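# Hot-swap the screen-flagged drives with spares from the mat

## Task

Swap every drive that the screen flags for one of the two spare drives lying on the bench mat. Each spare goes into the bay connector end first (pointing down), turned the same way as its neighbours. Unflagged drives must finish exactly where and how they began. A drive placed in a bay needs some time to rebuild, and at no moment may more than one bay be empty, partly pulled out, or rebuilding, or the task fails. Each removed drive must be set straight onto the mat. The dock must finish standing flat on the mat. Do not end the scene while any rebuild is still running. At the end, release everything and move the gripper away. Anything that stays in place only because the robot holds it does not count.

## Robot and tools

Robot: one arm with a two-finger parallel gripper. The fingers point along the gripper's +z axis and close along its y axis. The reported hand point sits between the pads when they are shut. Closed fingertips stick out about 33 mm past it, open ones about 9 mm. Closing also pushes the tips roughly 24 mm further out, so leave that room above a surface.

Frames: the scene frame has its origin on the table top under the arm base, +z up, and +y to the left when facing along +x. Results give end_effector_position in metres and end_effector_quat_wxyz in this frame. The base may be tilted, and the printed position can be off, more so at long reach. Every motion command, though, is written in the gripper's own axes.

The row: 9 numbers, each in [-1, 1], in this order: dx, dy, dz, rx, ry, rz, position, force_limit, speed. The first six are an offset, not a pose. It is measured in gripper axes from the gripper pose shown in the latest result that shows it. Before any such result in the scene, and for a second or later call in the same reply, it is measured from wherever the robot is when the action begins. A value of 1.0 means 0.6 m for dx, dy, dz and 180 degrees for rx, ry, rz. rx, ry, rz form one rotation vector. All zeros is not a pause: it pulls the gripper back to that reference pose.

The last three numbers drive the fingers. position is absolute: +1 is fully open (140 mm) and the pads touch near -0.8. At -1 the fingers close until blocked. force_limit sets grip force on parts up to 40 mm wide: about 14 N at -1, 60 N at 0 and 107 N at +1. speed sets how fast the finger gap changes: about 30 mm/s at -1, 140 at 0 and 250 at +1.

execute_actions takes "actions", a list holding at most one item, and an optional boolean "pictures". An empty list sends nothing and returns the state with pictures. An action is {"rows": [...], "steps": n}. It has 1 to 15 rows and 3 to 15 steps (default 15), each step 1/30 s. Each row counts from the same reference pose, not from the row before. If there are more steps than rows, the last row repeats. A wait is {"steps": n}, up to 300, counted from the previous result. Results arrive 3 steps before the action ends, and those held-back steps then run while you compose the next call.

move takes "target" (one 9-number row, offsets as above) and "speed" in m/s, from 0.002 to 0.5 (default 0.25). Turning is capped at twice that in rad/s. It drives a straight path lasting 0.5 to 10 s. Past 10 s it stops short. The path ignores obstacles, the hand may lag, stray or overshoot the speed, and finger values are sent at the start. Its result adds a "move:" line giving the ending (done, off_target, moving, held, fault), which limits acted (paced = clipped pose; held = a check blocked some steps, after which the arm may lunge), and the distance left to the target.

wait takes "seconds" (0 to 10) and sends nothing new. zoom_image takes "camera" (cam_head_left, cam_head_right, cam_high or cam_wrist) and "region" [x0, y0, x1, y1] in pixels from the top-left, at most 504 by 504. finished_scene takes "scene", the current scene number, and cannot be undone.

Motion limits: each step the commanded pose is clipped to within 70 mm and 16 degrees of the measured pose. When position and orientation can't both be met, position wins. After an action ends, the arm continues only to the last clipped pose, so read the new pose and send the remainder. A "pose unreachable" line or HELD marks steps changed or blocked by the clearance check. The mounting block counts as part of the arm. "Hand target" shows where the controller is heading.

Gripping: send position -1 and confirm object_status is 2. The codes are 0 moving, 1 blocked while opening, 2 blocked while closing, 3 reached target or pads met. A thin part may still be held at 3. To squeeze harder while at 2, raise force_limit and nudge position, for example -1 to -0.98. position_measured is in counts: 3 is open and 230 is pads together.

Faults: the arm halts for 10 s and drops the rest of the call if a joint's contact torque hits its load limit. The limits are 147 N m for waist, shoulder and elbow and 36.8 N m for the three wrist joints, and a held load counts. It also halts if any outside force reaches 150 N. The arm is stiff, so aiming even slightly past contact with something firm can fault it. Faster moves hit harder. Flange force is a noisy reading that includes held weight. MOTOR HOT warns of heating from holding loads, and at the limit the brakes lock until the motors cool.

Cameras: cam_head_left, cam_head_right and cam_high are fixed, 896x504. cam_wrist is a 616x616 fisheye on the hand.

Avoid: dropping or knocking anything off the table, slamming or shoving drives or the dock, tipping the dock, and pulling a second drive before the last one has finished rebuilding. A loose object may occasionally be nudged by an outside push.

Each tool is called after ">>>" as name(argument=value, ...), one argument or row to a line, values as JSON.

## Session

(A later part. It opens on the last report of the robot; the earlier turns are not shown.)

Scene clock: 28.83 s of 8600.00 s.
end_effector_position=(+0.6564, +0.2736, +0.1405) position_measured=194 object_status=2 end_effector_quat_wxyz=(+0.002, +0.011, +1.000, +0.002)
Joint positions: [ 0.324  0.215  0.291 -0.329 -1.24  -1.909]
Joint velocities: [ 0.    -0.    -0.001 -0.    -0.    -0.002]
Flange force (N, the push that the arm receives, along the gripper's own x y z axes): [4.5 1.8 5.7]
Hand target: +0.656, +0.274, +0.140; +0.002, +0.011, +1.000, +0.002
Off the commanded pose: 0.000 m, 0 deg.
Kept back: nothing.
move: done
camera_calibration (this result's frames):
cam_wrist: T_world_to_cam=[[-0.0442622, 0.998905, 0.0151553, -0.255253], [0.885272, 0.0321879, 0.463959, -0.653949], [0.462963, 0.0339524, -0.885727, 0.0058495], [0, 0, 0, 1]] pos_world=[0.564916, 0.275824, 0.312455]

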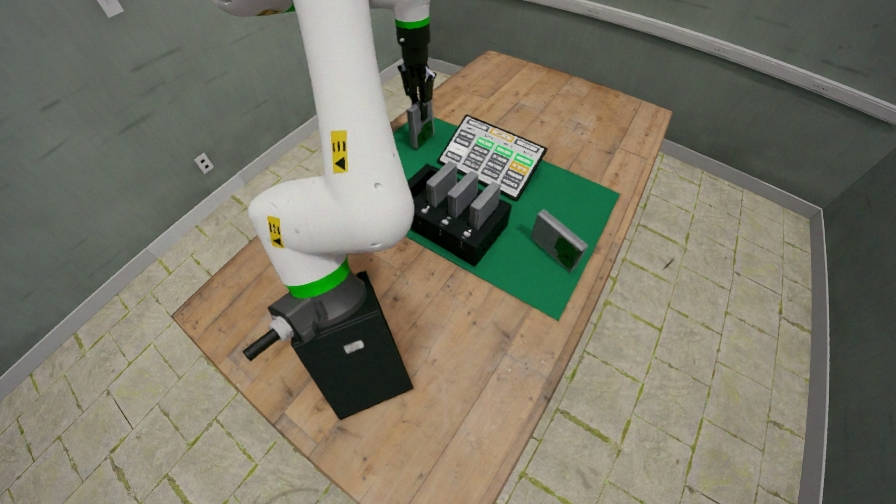

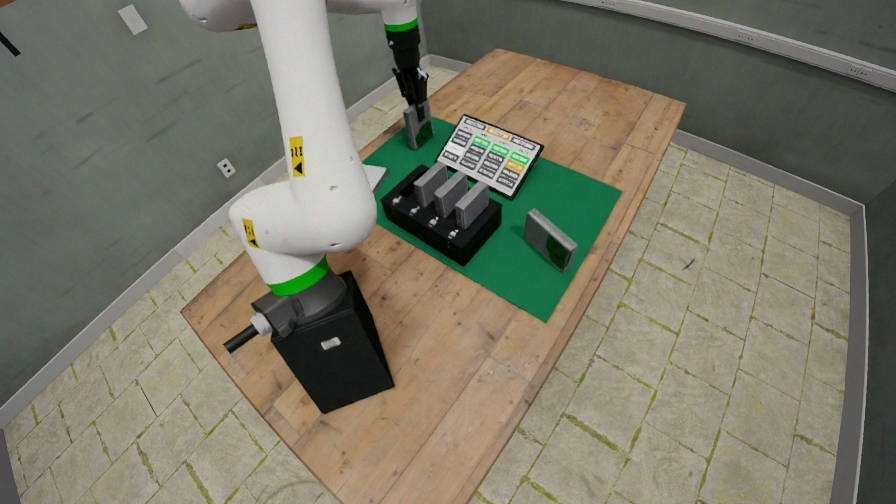

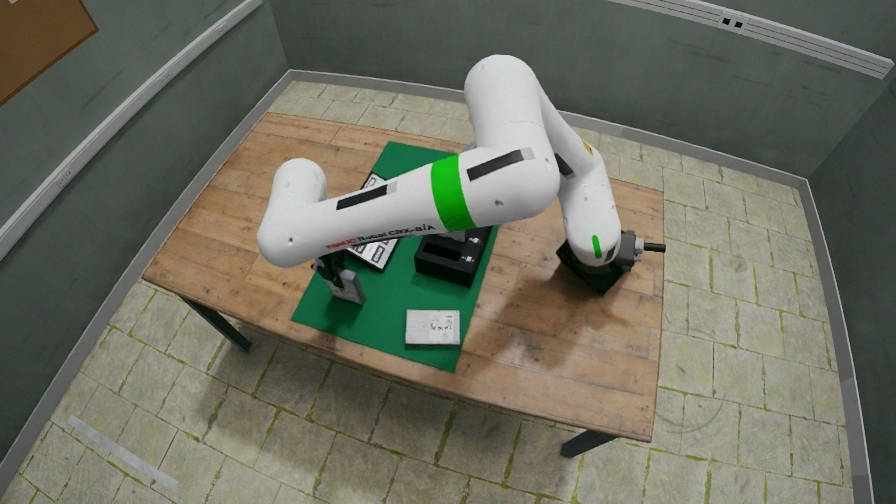

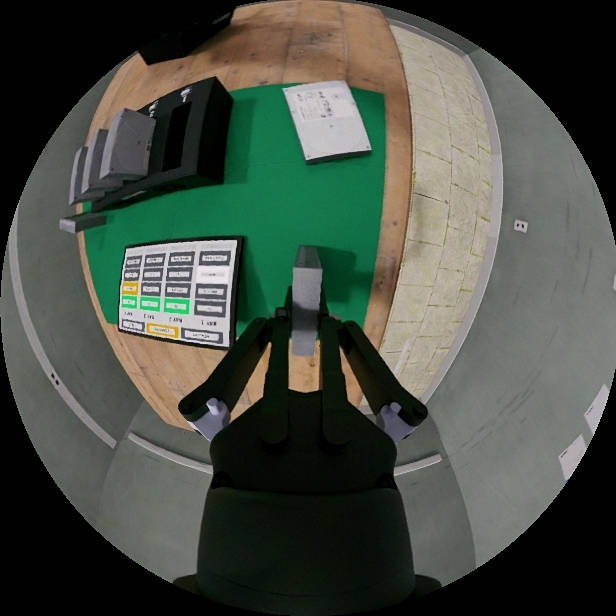

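>>> move(
  target=[0,0,0.011,0,0,0,-1,0,0],
  speed=0.012,
)

>>> move(
  target=[0,0,0,0,0,0,-0.3,0,0],
)

>>> move(
  target=[0,0,-0.12,0,0,0,-0.3,0,0],
  speed=0.15,
)

>>> move(
  target=[0.28,0.08,0,0,0,-0.09,1,0,0],
  speed=0.2,
)

>>> zoom_image(
  camera="cam_wrist",
  region=[240,150,380,290],
)

Scene clock: 29.83 s of 8600.00 s.
end_effector_position=(+0.6564, +0.2736, +0.1339) position_measured=194 object_status=2 end_effector_quat_wxyz=(+0.002, +0.011, +1.000, +0.002)
Joint positions: [ 0.328  0.22   0.285 -0.329 -1.228 -1.909]
Joint velocities: [-0.     0.001 -0.001  0.     0.    -0.   ]
Flange force (N, the push that the arm receives, along the gripper's own x y z axes): [7.4 -2.5 1.5]
Hand target: +0.656, +0.274, +0.134; +0.002, +0.011, +1.000, +0.002
Off the commanded pose: 0.000 m, 0 deg.
Kept back: nothing.
move: done
camera_calibration (this result's frames):
cam_wrist: T_world_to_cam=[[-0.0442378, 0.998906, 0.015145, -0.255162], [0.885274, 0.0321712, 0.463955, -0.650892], [0.46296, 0.0339318, -0.885729, 0.000001533], [0, 0, 0, 1]] pos_world=[0.564929, 0.275823, 0.30585]

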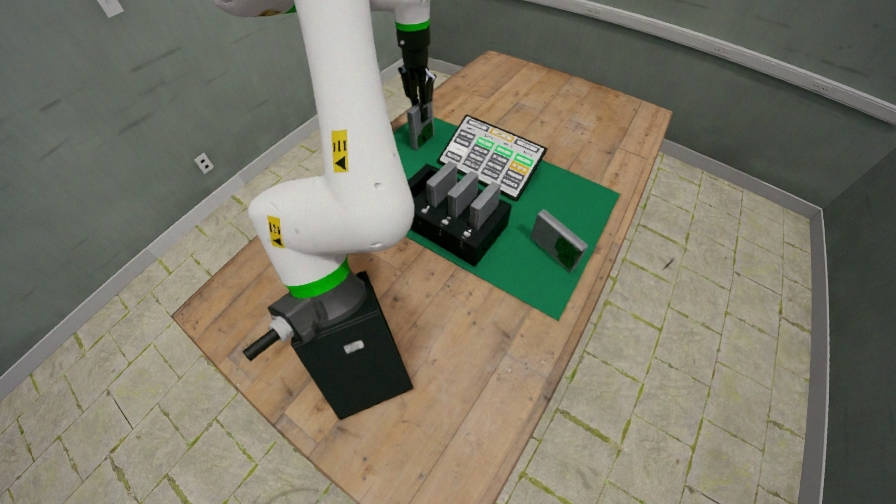

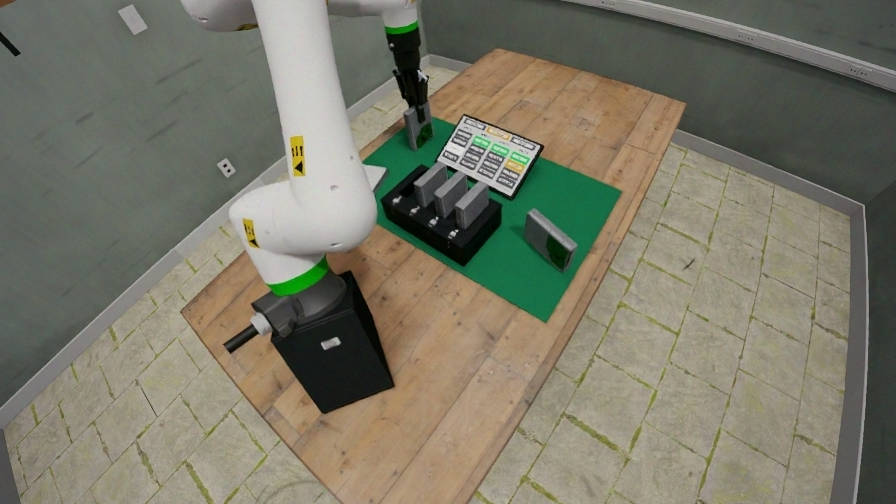

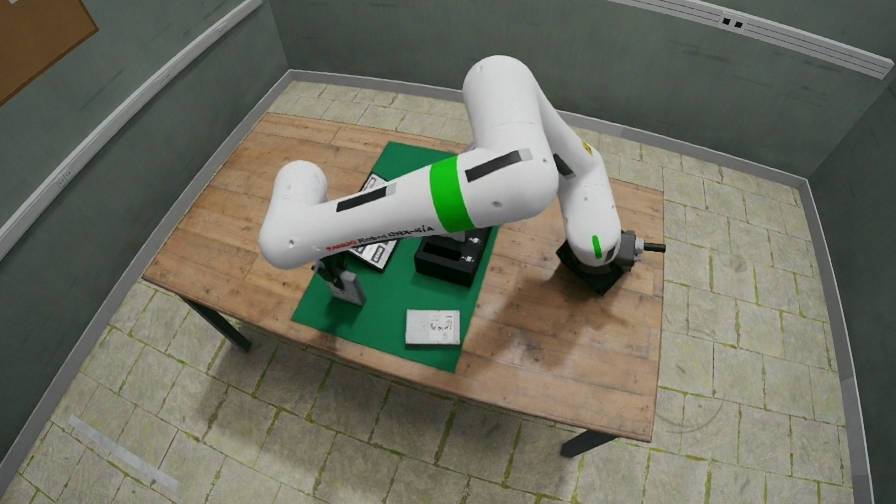

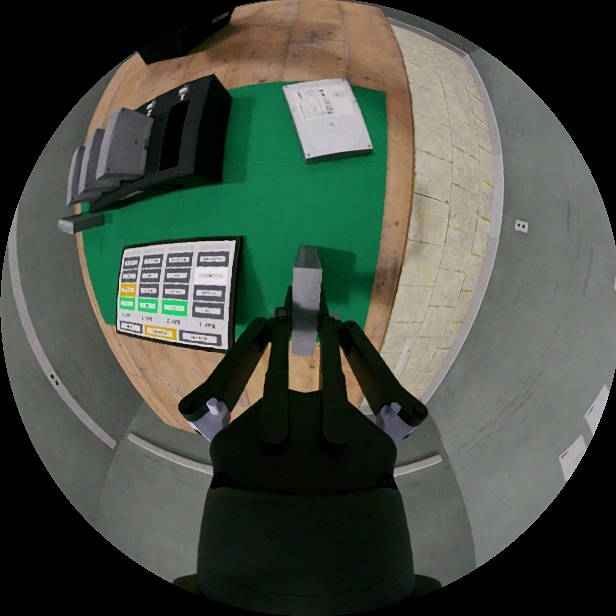

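Scene clock: 30.33 s of 8600.00 s.
end_effector_position=(+0.6564, +0.2736, +0.1339) position_measured=167 object_status=3 end_effector_quat_wxyz=(+0.002, +0.011, +1.000, +0.002)
Joint positions: [ 0.328  0.22   0.285 -0.329 -1.228 -1.909]
Joint velocities: [-0.001  0.     0.    -0.     0.001  0.   ]
Flange force (N, the push that the arm receives, along the gripper's own x y z axes): [6.6 -0.5 -2.4]
Hand target: +0.656, +0.274, +0.134; +0.002, +0.011, +1.000, +0.002
Off the commanded pose: 0.000 m, 0 deg.
Kept back: nothing.
move: done
camera_calibration (this result's frames):
cam_wrist: T_world_to_cam=[[-0.0442658, 0.998906, 0.015067, -0.255106], [0.885262, 0.0322314, 0.463975, -0.650916], [0.462982, 0.0338765, -0.88572, 0.0000036917], [0, 0, 0, 1]] pos_world=[0.564936, 0.275807, 0.305855]

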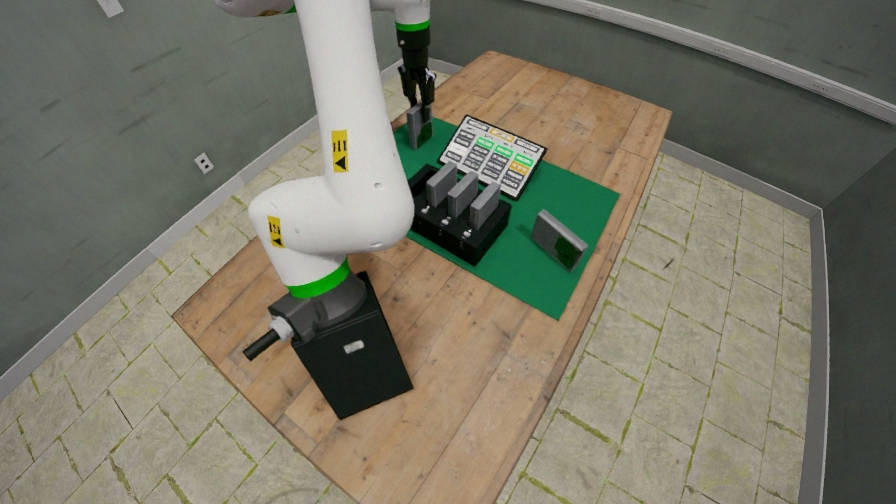

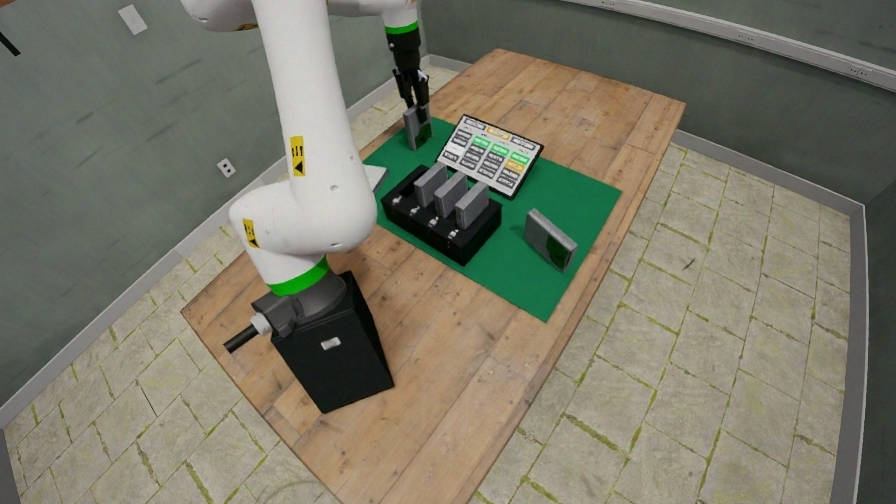

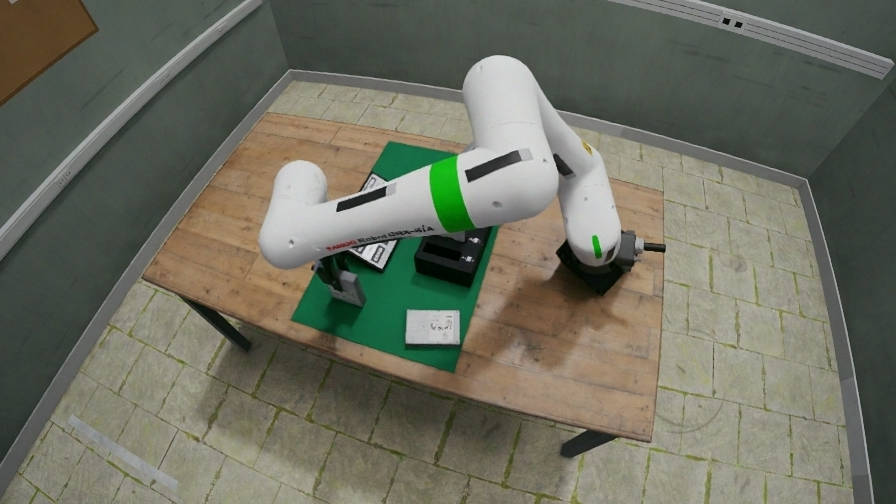

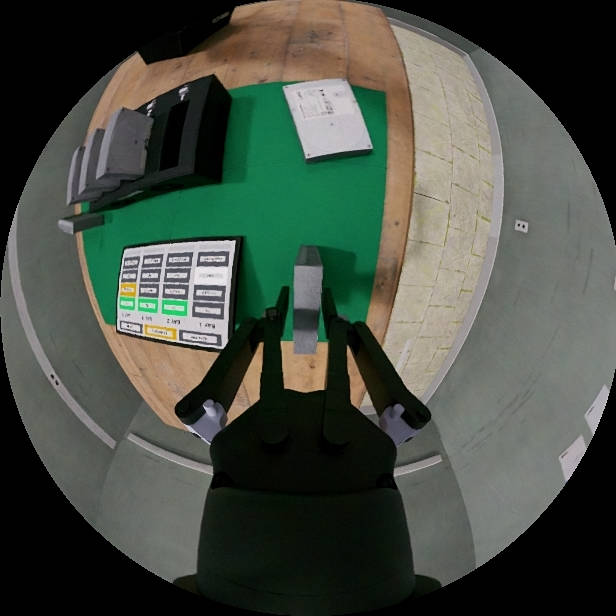

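Scene clock: 31.13 s of 8600.00 s.
end_effector_position=(+0.6563, +0.2736, +0.2059) position_measured=167 object_status=3 end_effector_quat_wxyz=(+0.002, +0.011, +1.000, +0.002)
Joint positions: [ 0.284  0.17   0.372 -0.334 -1.372 -1.912]
Joint velocities: [-0.001 -0.001  0.001  0.    -0.     0.   ]
Flange force (N, the push that the arm receives, along the gripper's own x y z axes): [12.4 -2.9 -0.3]
Hand target: +0.656, +0.274, +0.206; +0.002, +0.011, +1.000, +0.002
Off the commanded pose: 0.000 m, 0 deg.
Kept back: nothing.
move: done
camera_calibration (this result's frames):
cam_wrist: T_world_to_cam=[[-0.0445, 0.998895, 0.0150979, -0.256075], [0.885266, 0.0324254, 0.463953, -0.684256], [0.462951, 0.0340115, -0.885731, 0.0637988], [0, 0, 0, 1]] pos_world=[0.564818, 0.275809, 0.377838]

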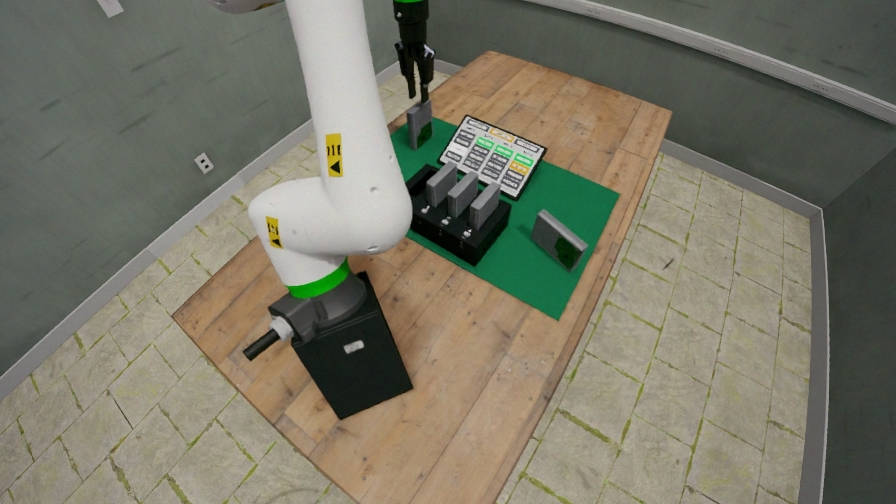

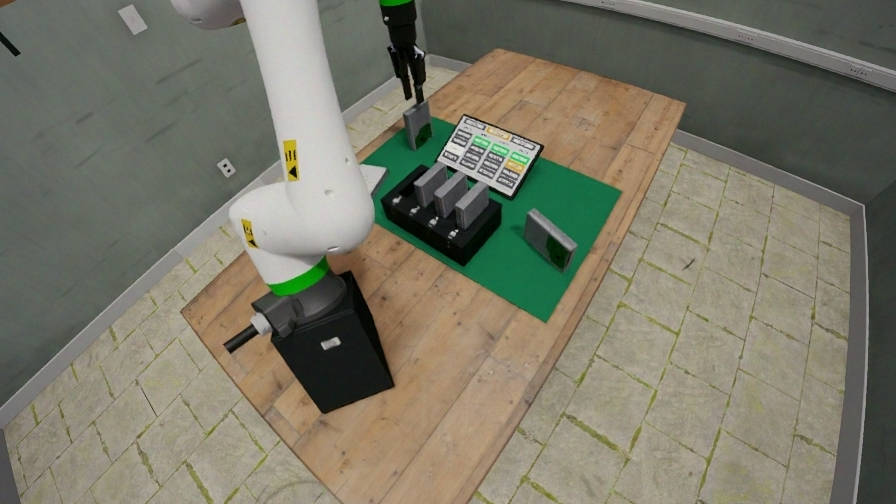

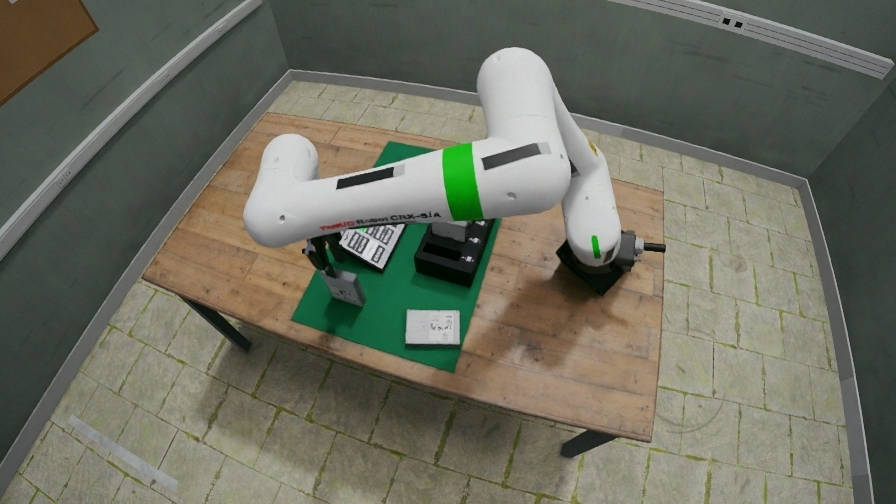

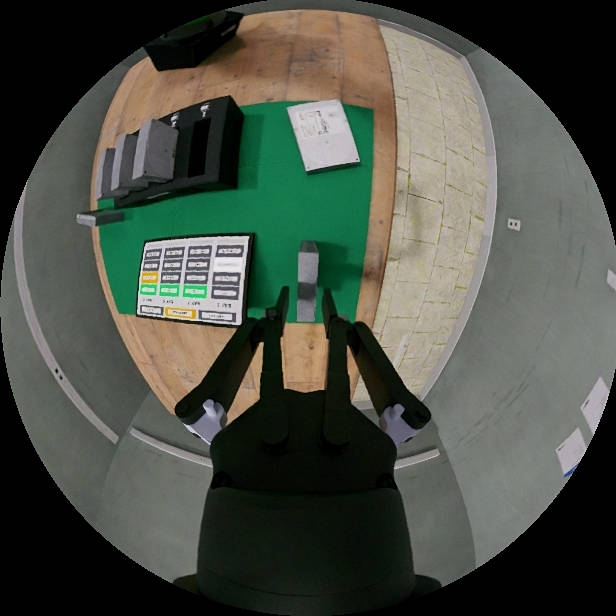

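Scene clock: 32.40 s of 8600.00 s.
end_effector_position=(+0.4891, +0.3252, +0.2057) position_measured=3 object_status=3 end_effector_quat_wxyz=(+0.002, -0.129, +0.992, +0.002)
Joint positions: [ 0.592 -0.225 -0.099 -0.207 -1.217 -1.913]
Joint velocities: [-0.    -0.001 -0.001 -0.     0.001  0.   ]
Flange force (N, the push that the arm receives, along the gripper's own x y z axes): [10.5 4.1 0.3]
Hand target: +0.489, +0.325, +0.206; +0.002, -0.129, +0.992, +0.002
Off the commanded pose: 0.001 m, 0 deg.
Kept back: nothing.
move: done
camera_calibration (this result's frames):
cam_wrist: T_world_to_cam=[[-0.32085, 0.947007, 0.0152421, -0.163033], [0.841246, 0.27755, 0.463973, -0.596013], [0.435156, 0.161688, -0.885718, 0.111339], [0, 0, 0, 1]] pos_world=[0.400634, 0.301814, 0.377634]

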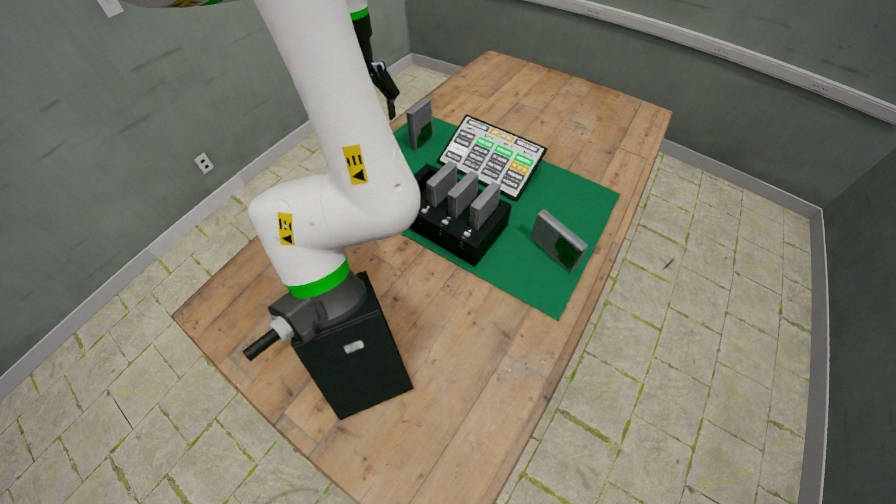

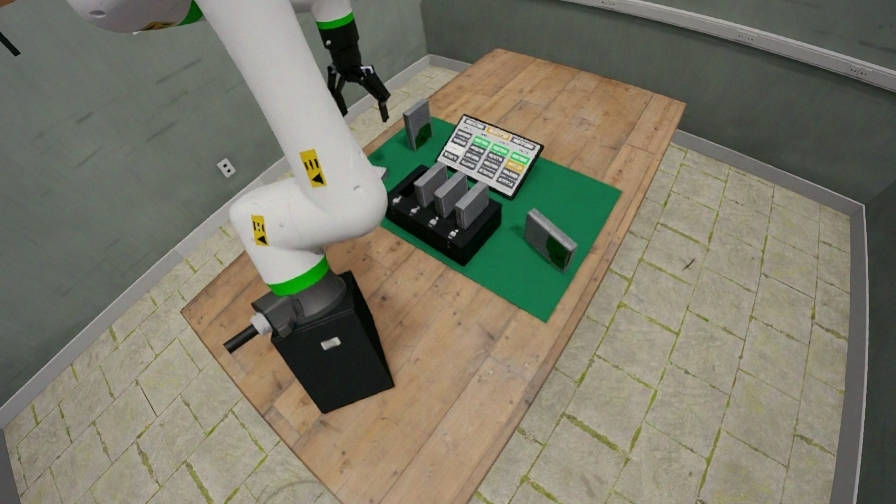

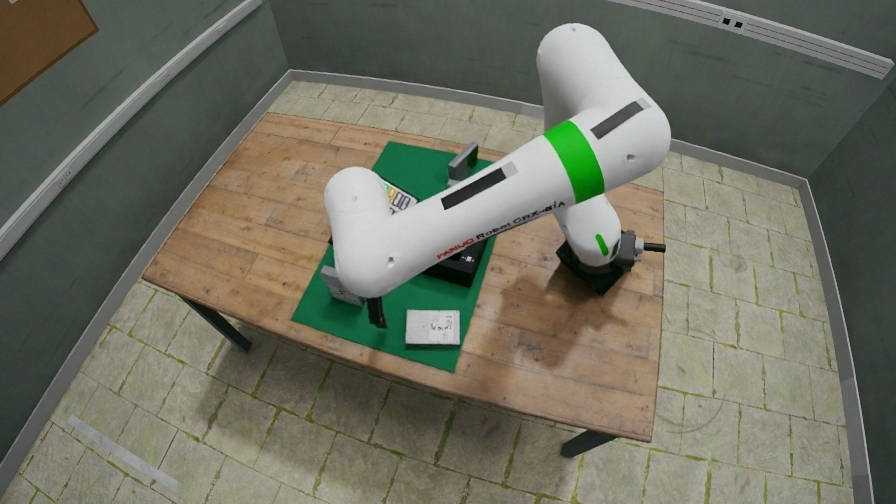

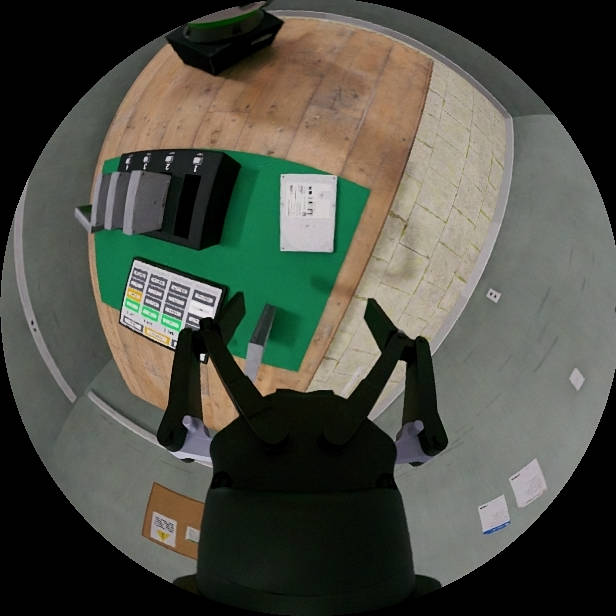

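Region (240, 150, 380, 290) of cam_wrist's 616x616 image, scaled by 3.600, with more detail than that image has.

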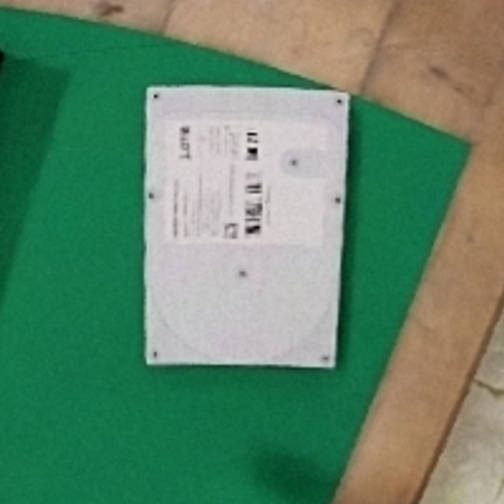

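>>> move(
  target=[0.083,0.002,0,0,0,-0.5,1,0,0],
  speed=0.4,
)

>>> move(
  target=[0,0,0.18,0,0,-0.513,1,0,0],
  speed=0.4,
)

>>> move(
  target=[0,0,0.08,0,-0.139,0,1,0,0],
  speed=0.12,
)

Scene clock: 35.03 s of 8600.00 s.
end_effector_position=(+0.4406, +0.3135, +0.2056) position_measured=3 object_status=3 end_effector_quat_wxyz=(-0.003, +0.793, -0.610, -0.000)
Joint positions: [ 0.666 -0.353 -0.244 -0.172 -1.188 -0.415]
Joint velocities: [-0.002  0.001  0.002 -0.001 -0.001 -0.   ]
Flange force (N, the push that the arm receives, along the gripper's own x y z axes): [-5.0 4.9 -2.6]
Hand target: +0.441, +0.314, +0.206; -0.003, +0.793, -0.610, -0.000
Off the commanded pose: 0.000 m, 0 deg.
Kept back: nothing.
move: done
camera_calibration (this result's frames):
cam_wrist: T_world_to_cam=[[-0.947121, -0.320778, 0.00800407, 0.507377], [-0.280788, 0.840604, 0.463189, -0.23395], [-0.155309, 0.436448, -0.886223, 0.308374], [0, 0, 0, 1]] pos_world=[0.462751, 0.224825, 0.37759]

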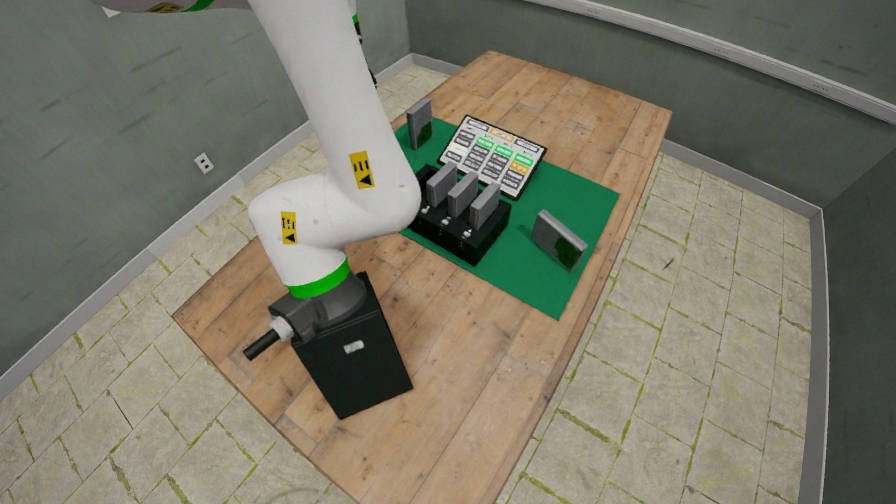

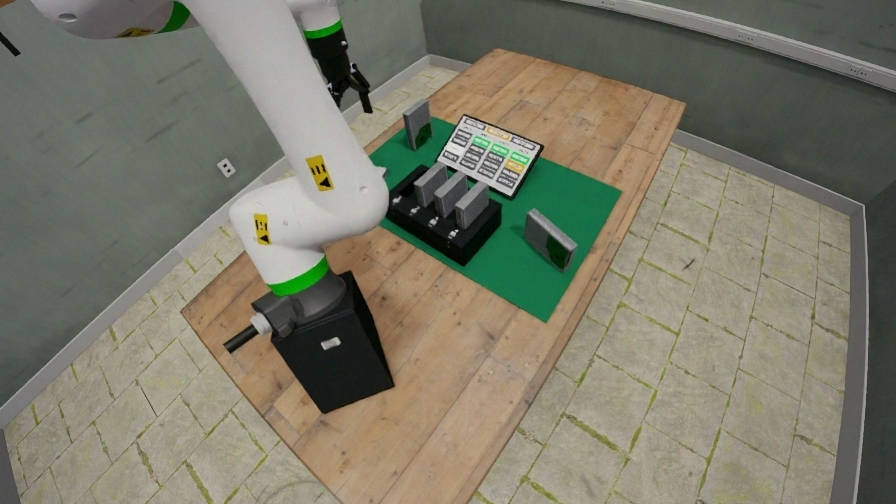

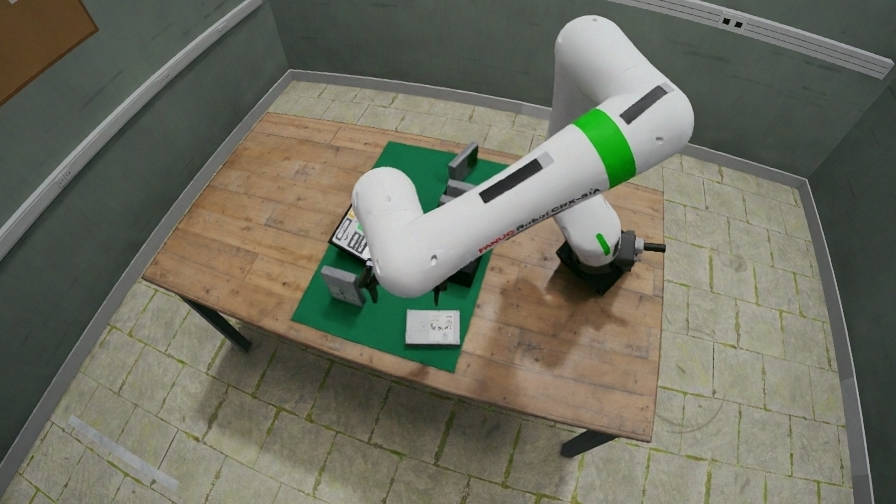

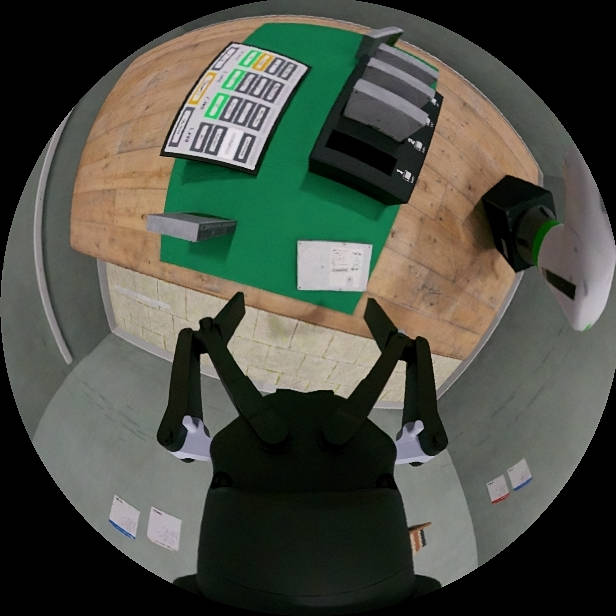

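Scene clock: 37.50 s of 8600.00 s.
end_effector_position=(+0.4407, +0.3136, +0.0976) position_measured=3 object_status=3 end_effector_quat_wxyz=(-0.002, +0.989, +0.149, +0.002)
Joint positions: [ 0.716 -0.221 -0.367 -0.169 -0.927  1.188]
Joint velocities: [-0.001 -0.    -0.001 -0.     0.     0.001]
Flange force (N, the push that the arm receives, along the gripper's own x y z axes): [-2.2 0.9 -3.6]
Hand target: +0.441, +0.314, +0.098; -0.002, +0.989, +0.149, +0.002
Off the commanded pose: 0.000 m, 0 deg.
Kept back: nothing.
move: done
camera_calibration (this result's frames):
cam_wrist: T_world_to_cam=[[0.358734, -0.933397, 0.00894966, 0.12491], [-0.83204, -0.315404, 0.456321, 0.422175], [-0.423106, -0.171144, -0.88977, 0.521572], [0, 0, 0, 1]] pos_world=[0.527138, 0.339011, 0.270314]

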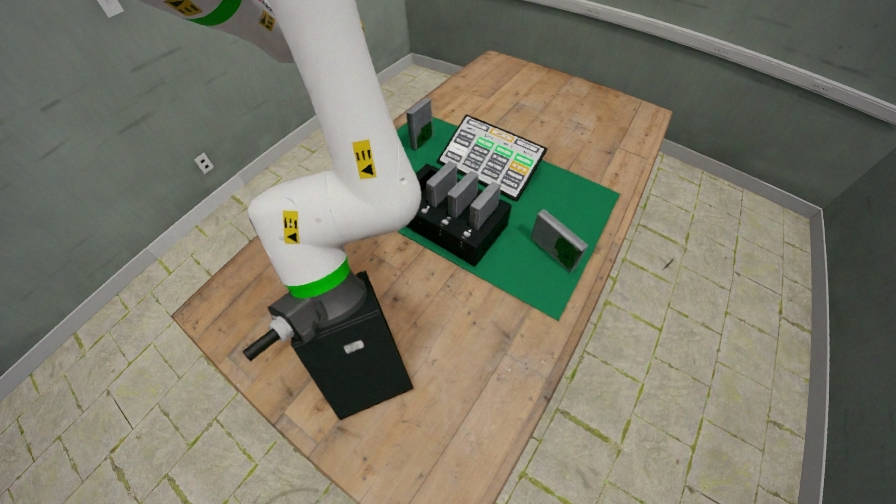

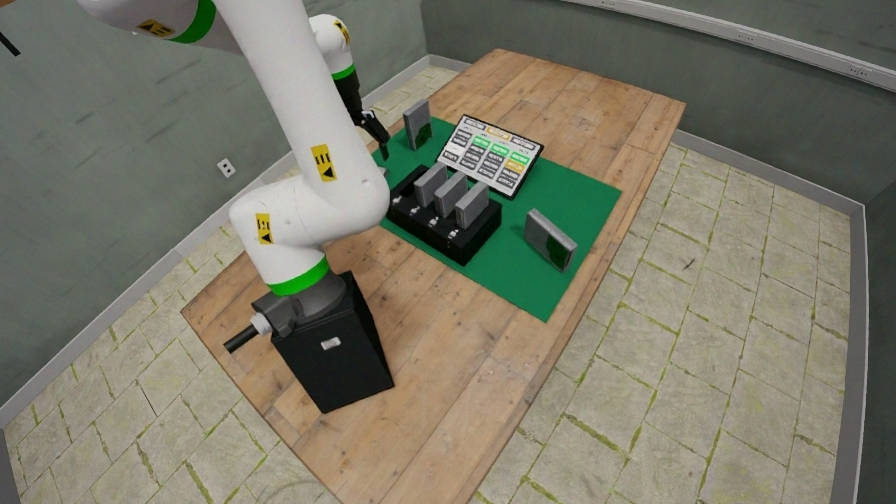

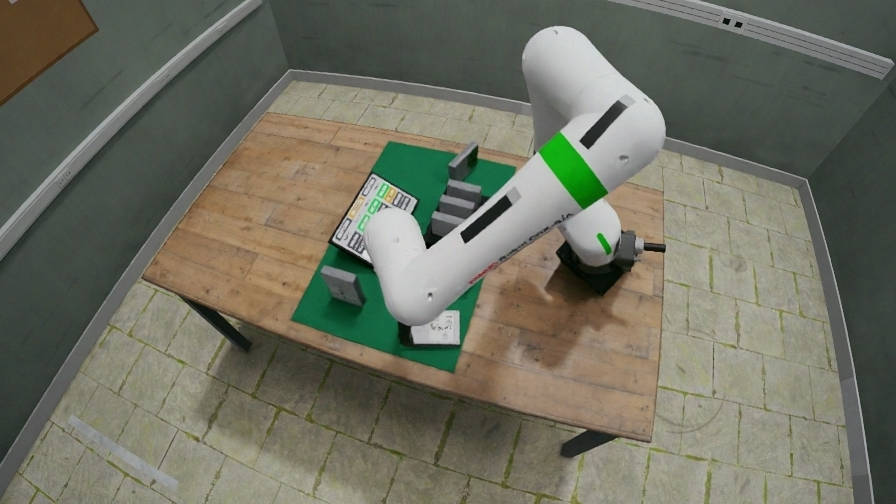

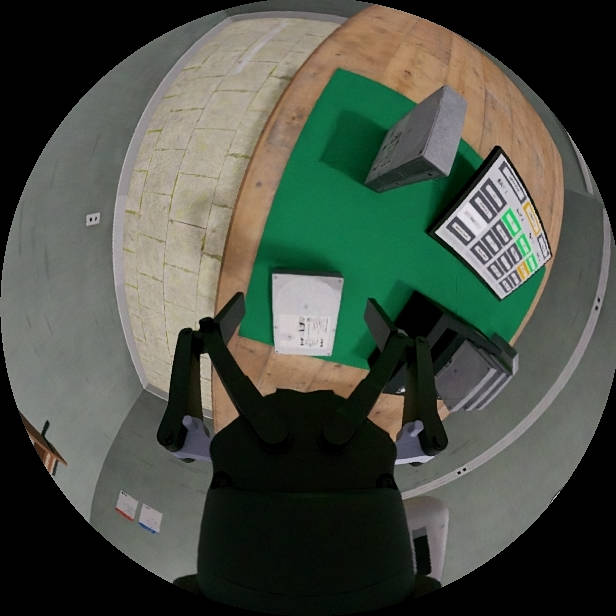

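Scene clock: 39.63 s of 8600.00 s.
end_effector_position=(+0.4408, +0.3136, +0.0492) position_measured=3 object_status=3 end_effector_quat_wxyz=(+0.031, +0.966, +0.146, -0.212)
Joint positions: [ 0.59   0.226  0.095 -0.337 -1.394  1.374]
Joint velocities: [-0.001  0.002 -0.    -0.     0.    -0.   ]
Flange force (N, the push that the arm receives, along the gripper's own x y z axes): [-11.7 -1.0 1.3]
Hand target: +0.441, +0.314, +0.049; +0.031, +0.966, +0.146, -0.212
Off the commanded pose: 0.000 m, 0 deg.
Kept back: nothing.
move: done
camera_calibration (this result's frames):
cam_wrist: T_world_to_cam=[[0.357808, -0.9336, -0.0190866, 0.127198], [-0.568301, -0.233933, 0.788866, 0.286185], [-0.74095, -0.271416, -0.614269, 0.636549], [0, 0, 0, 1]] pos_world=[0.588778, 0.358469, 0.167678]

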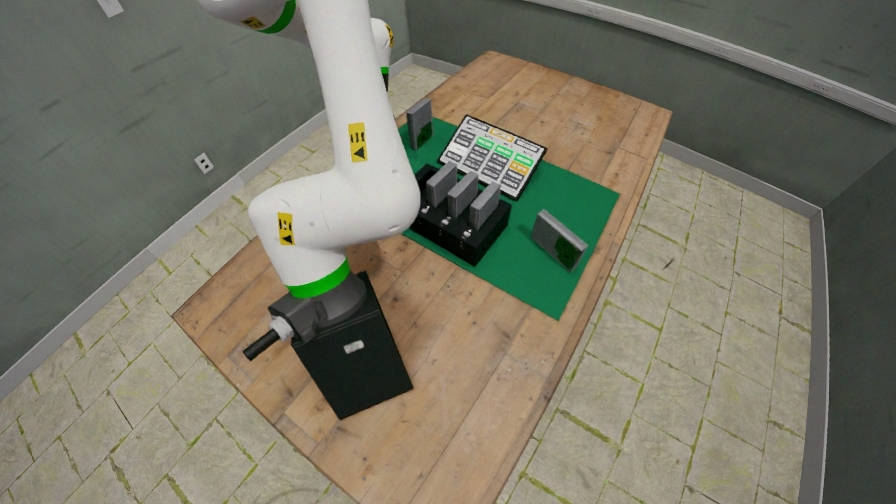

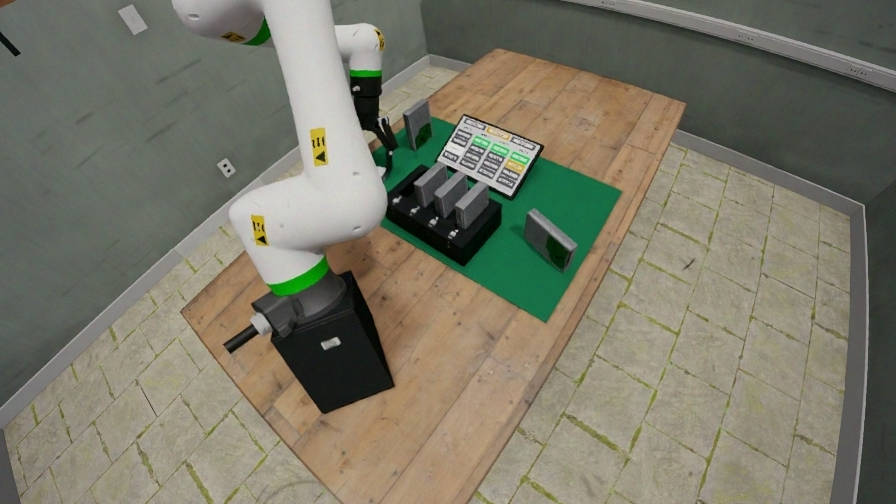

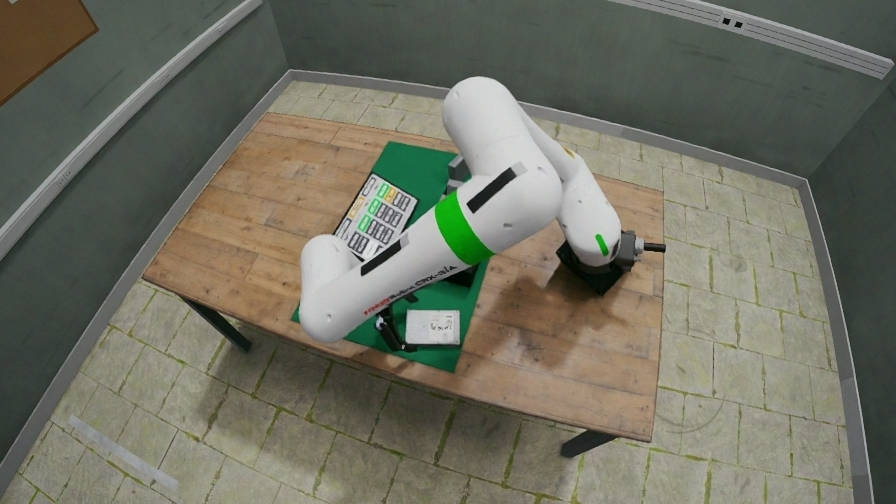

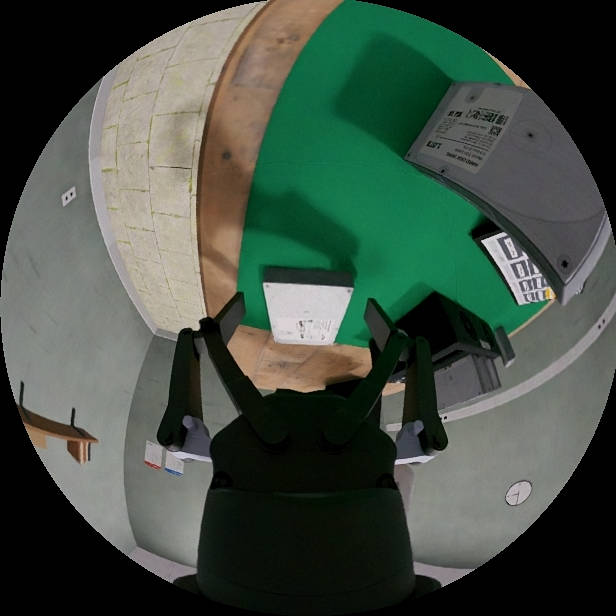

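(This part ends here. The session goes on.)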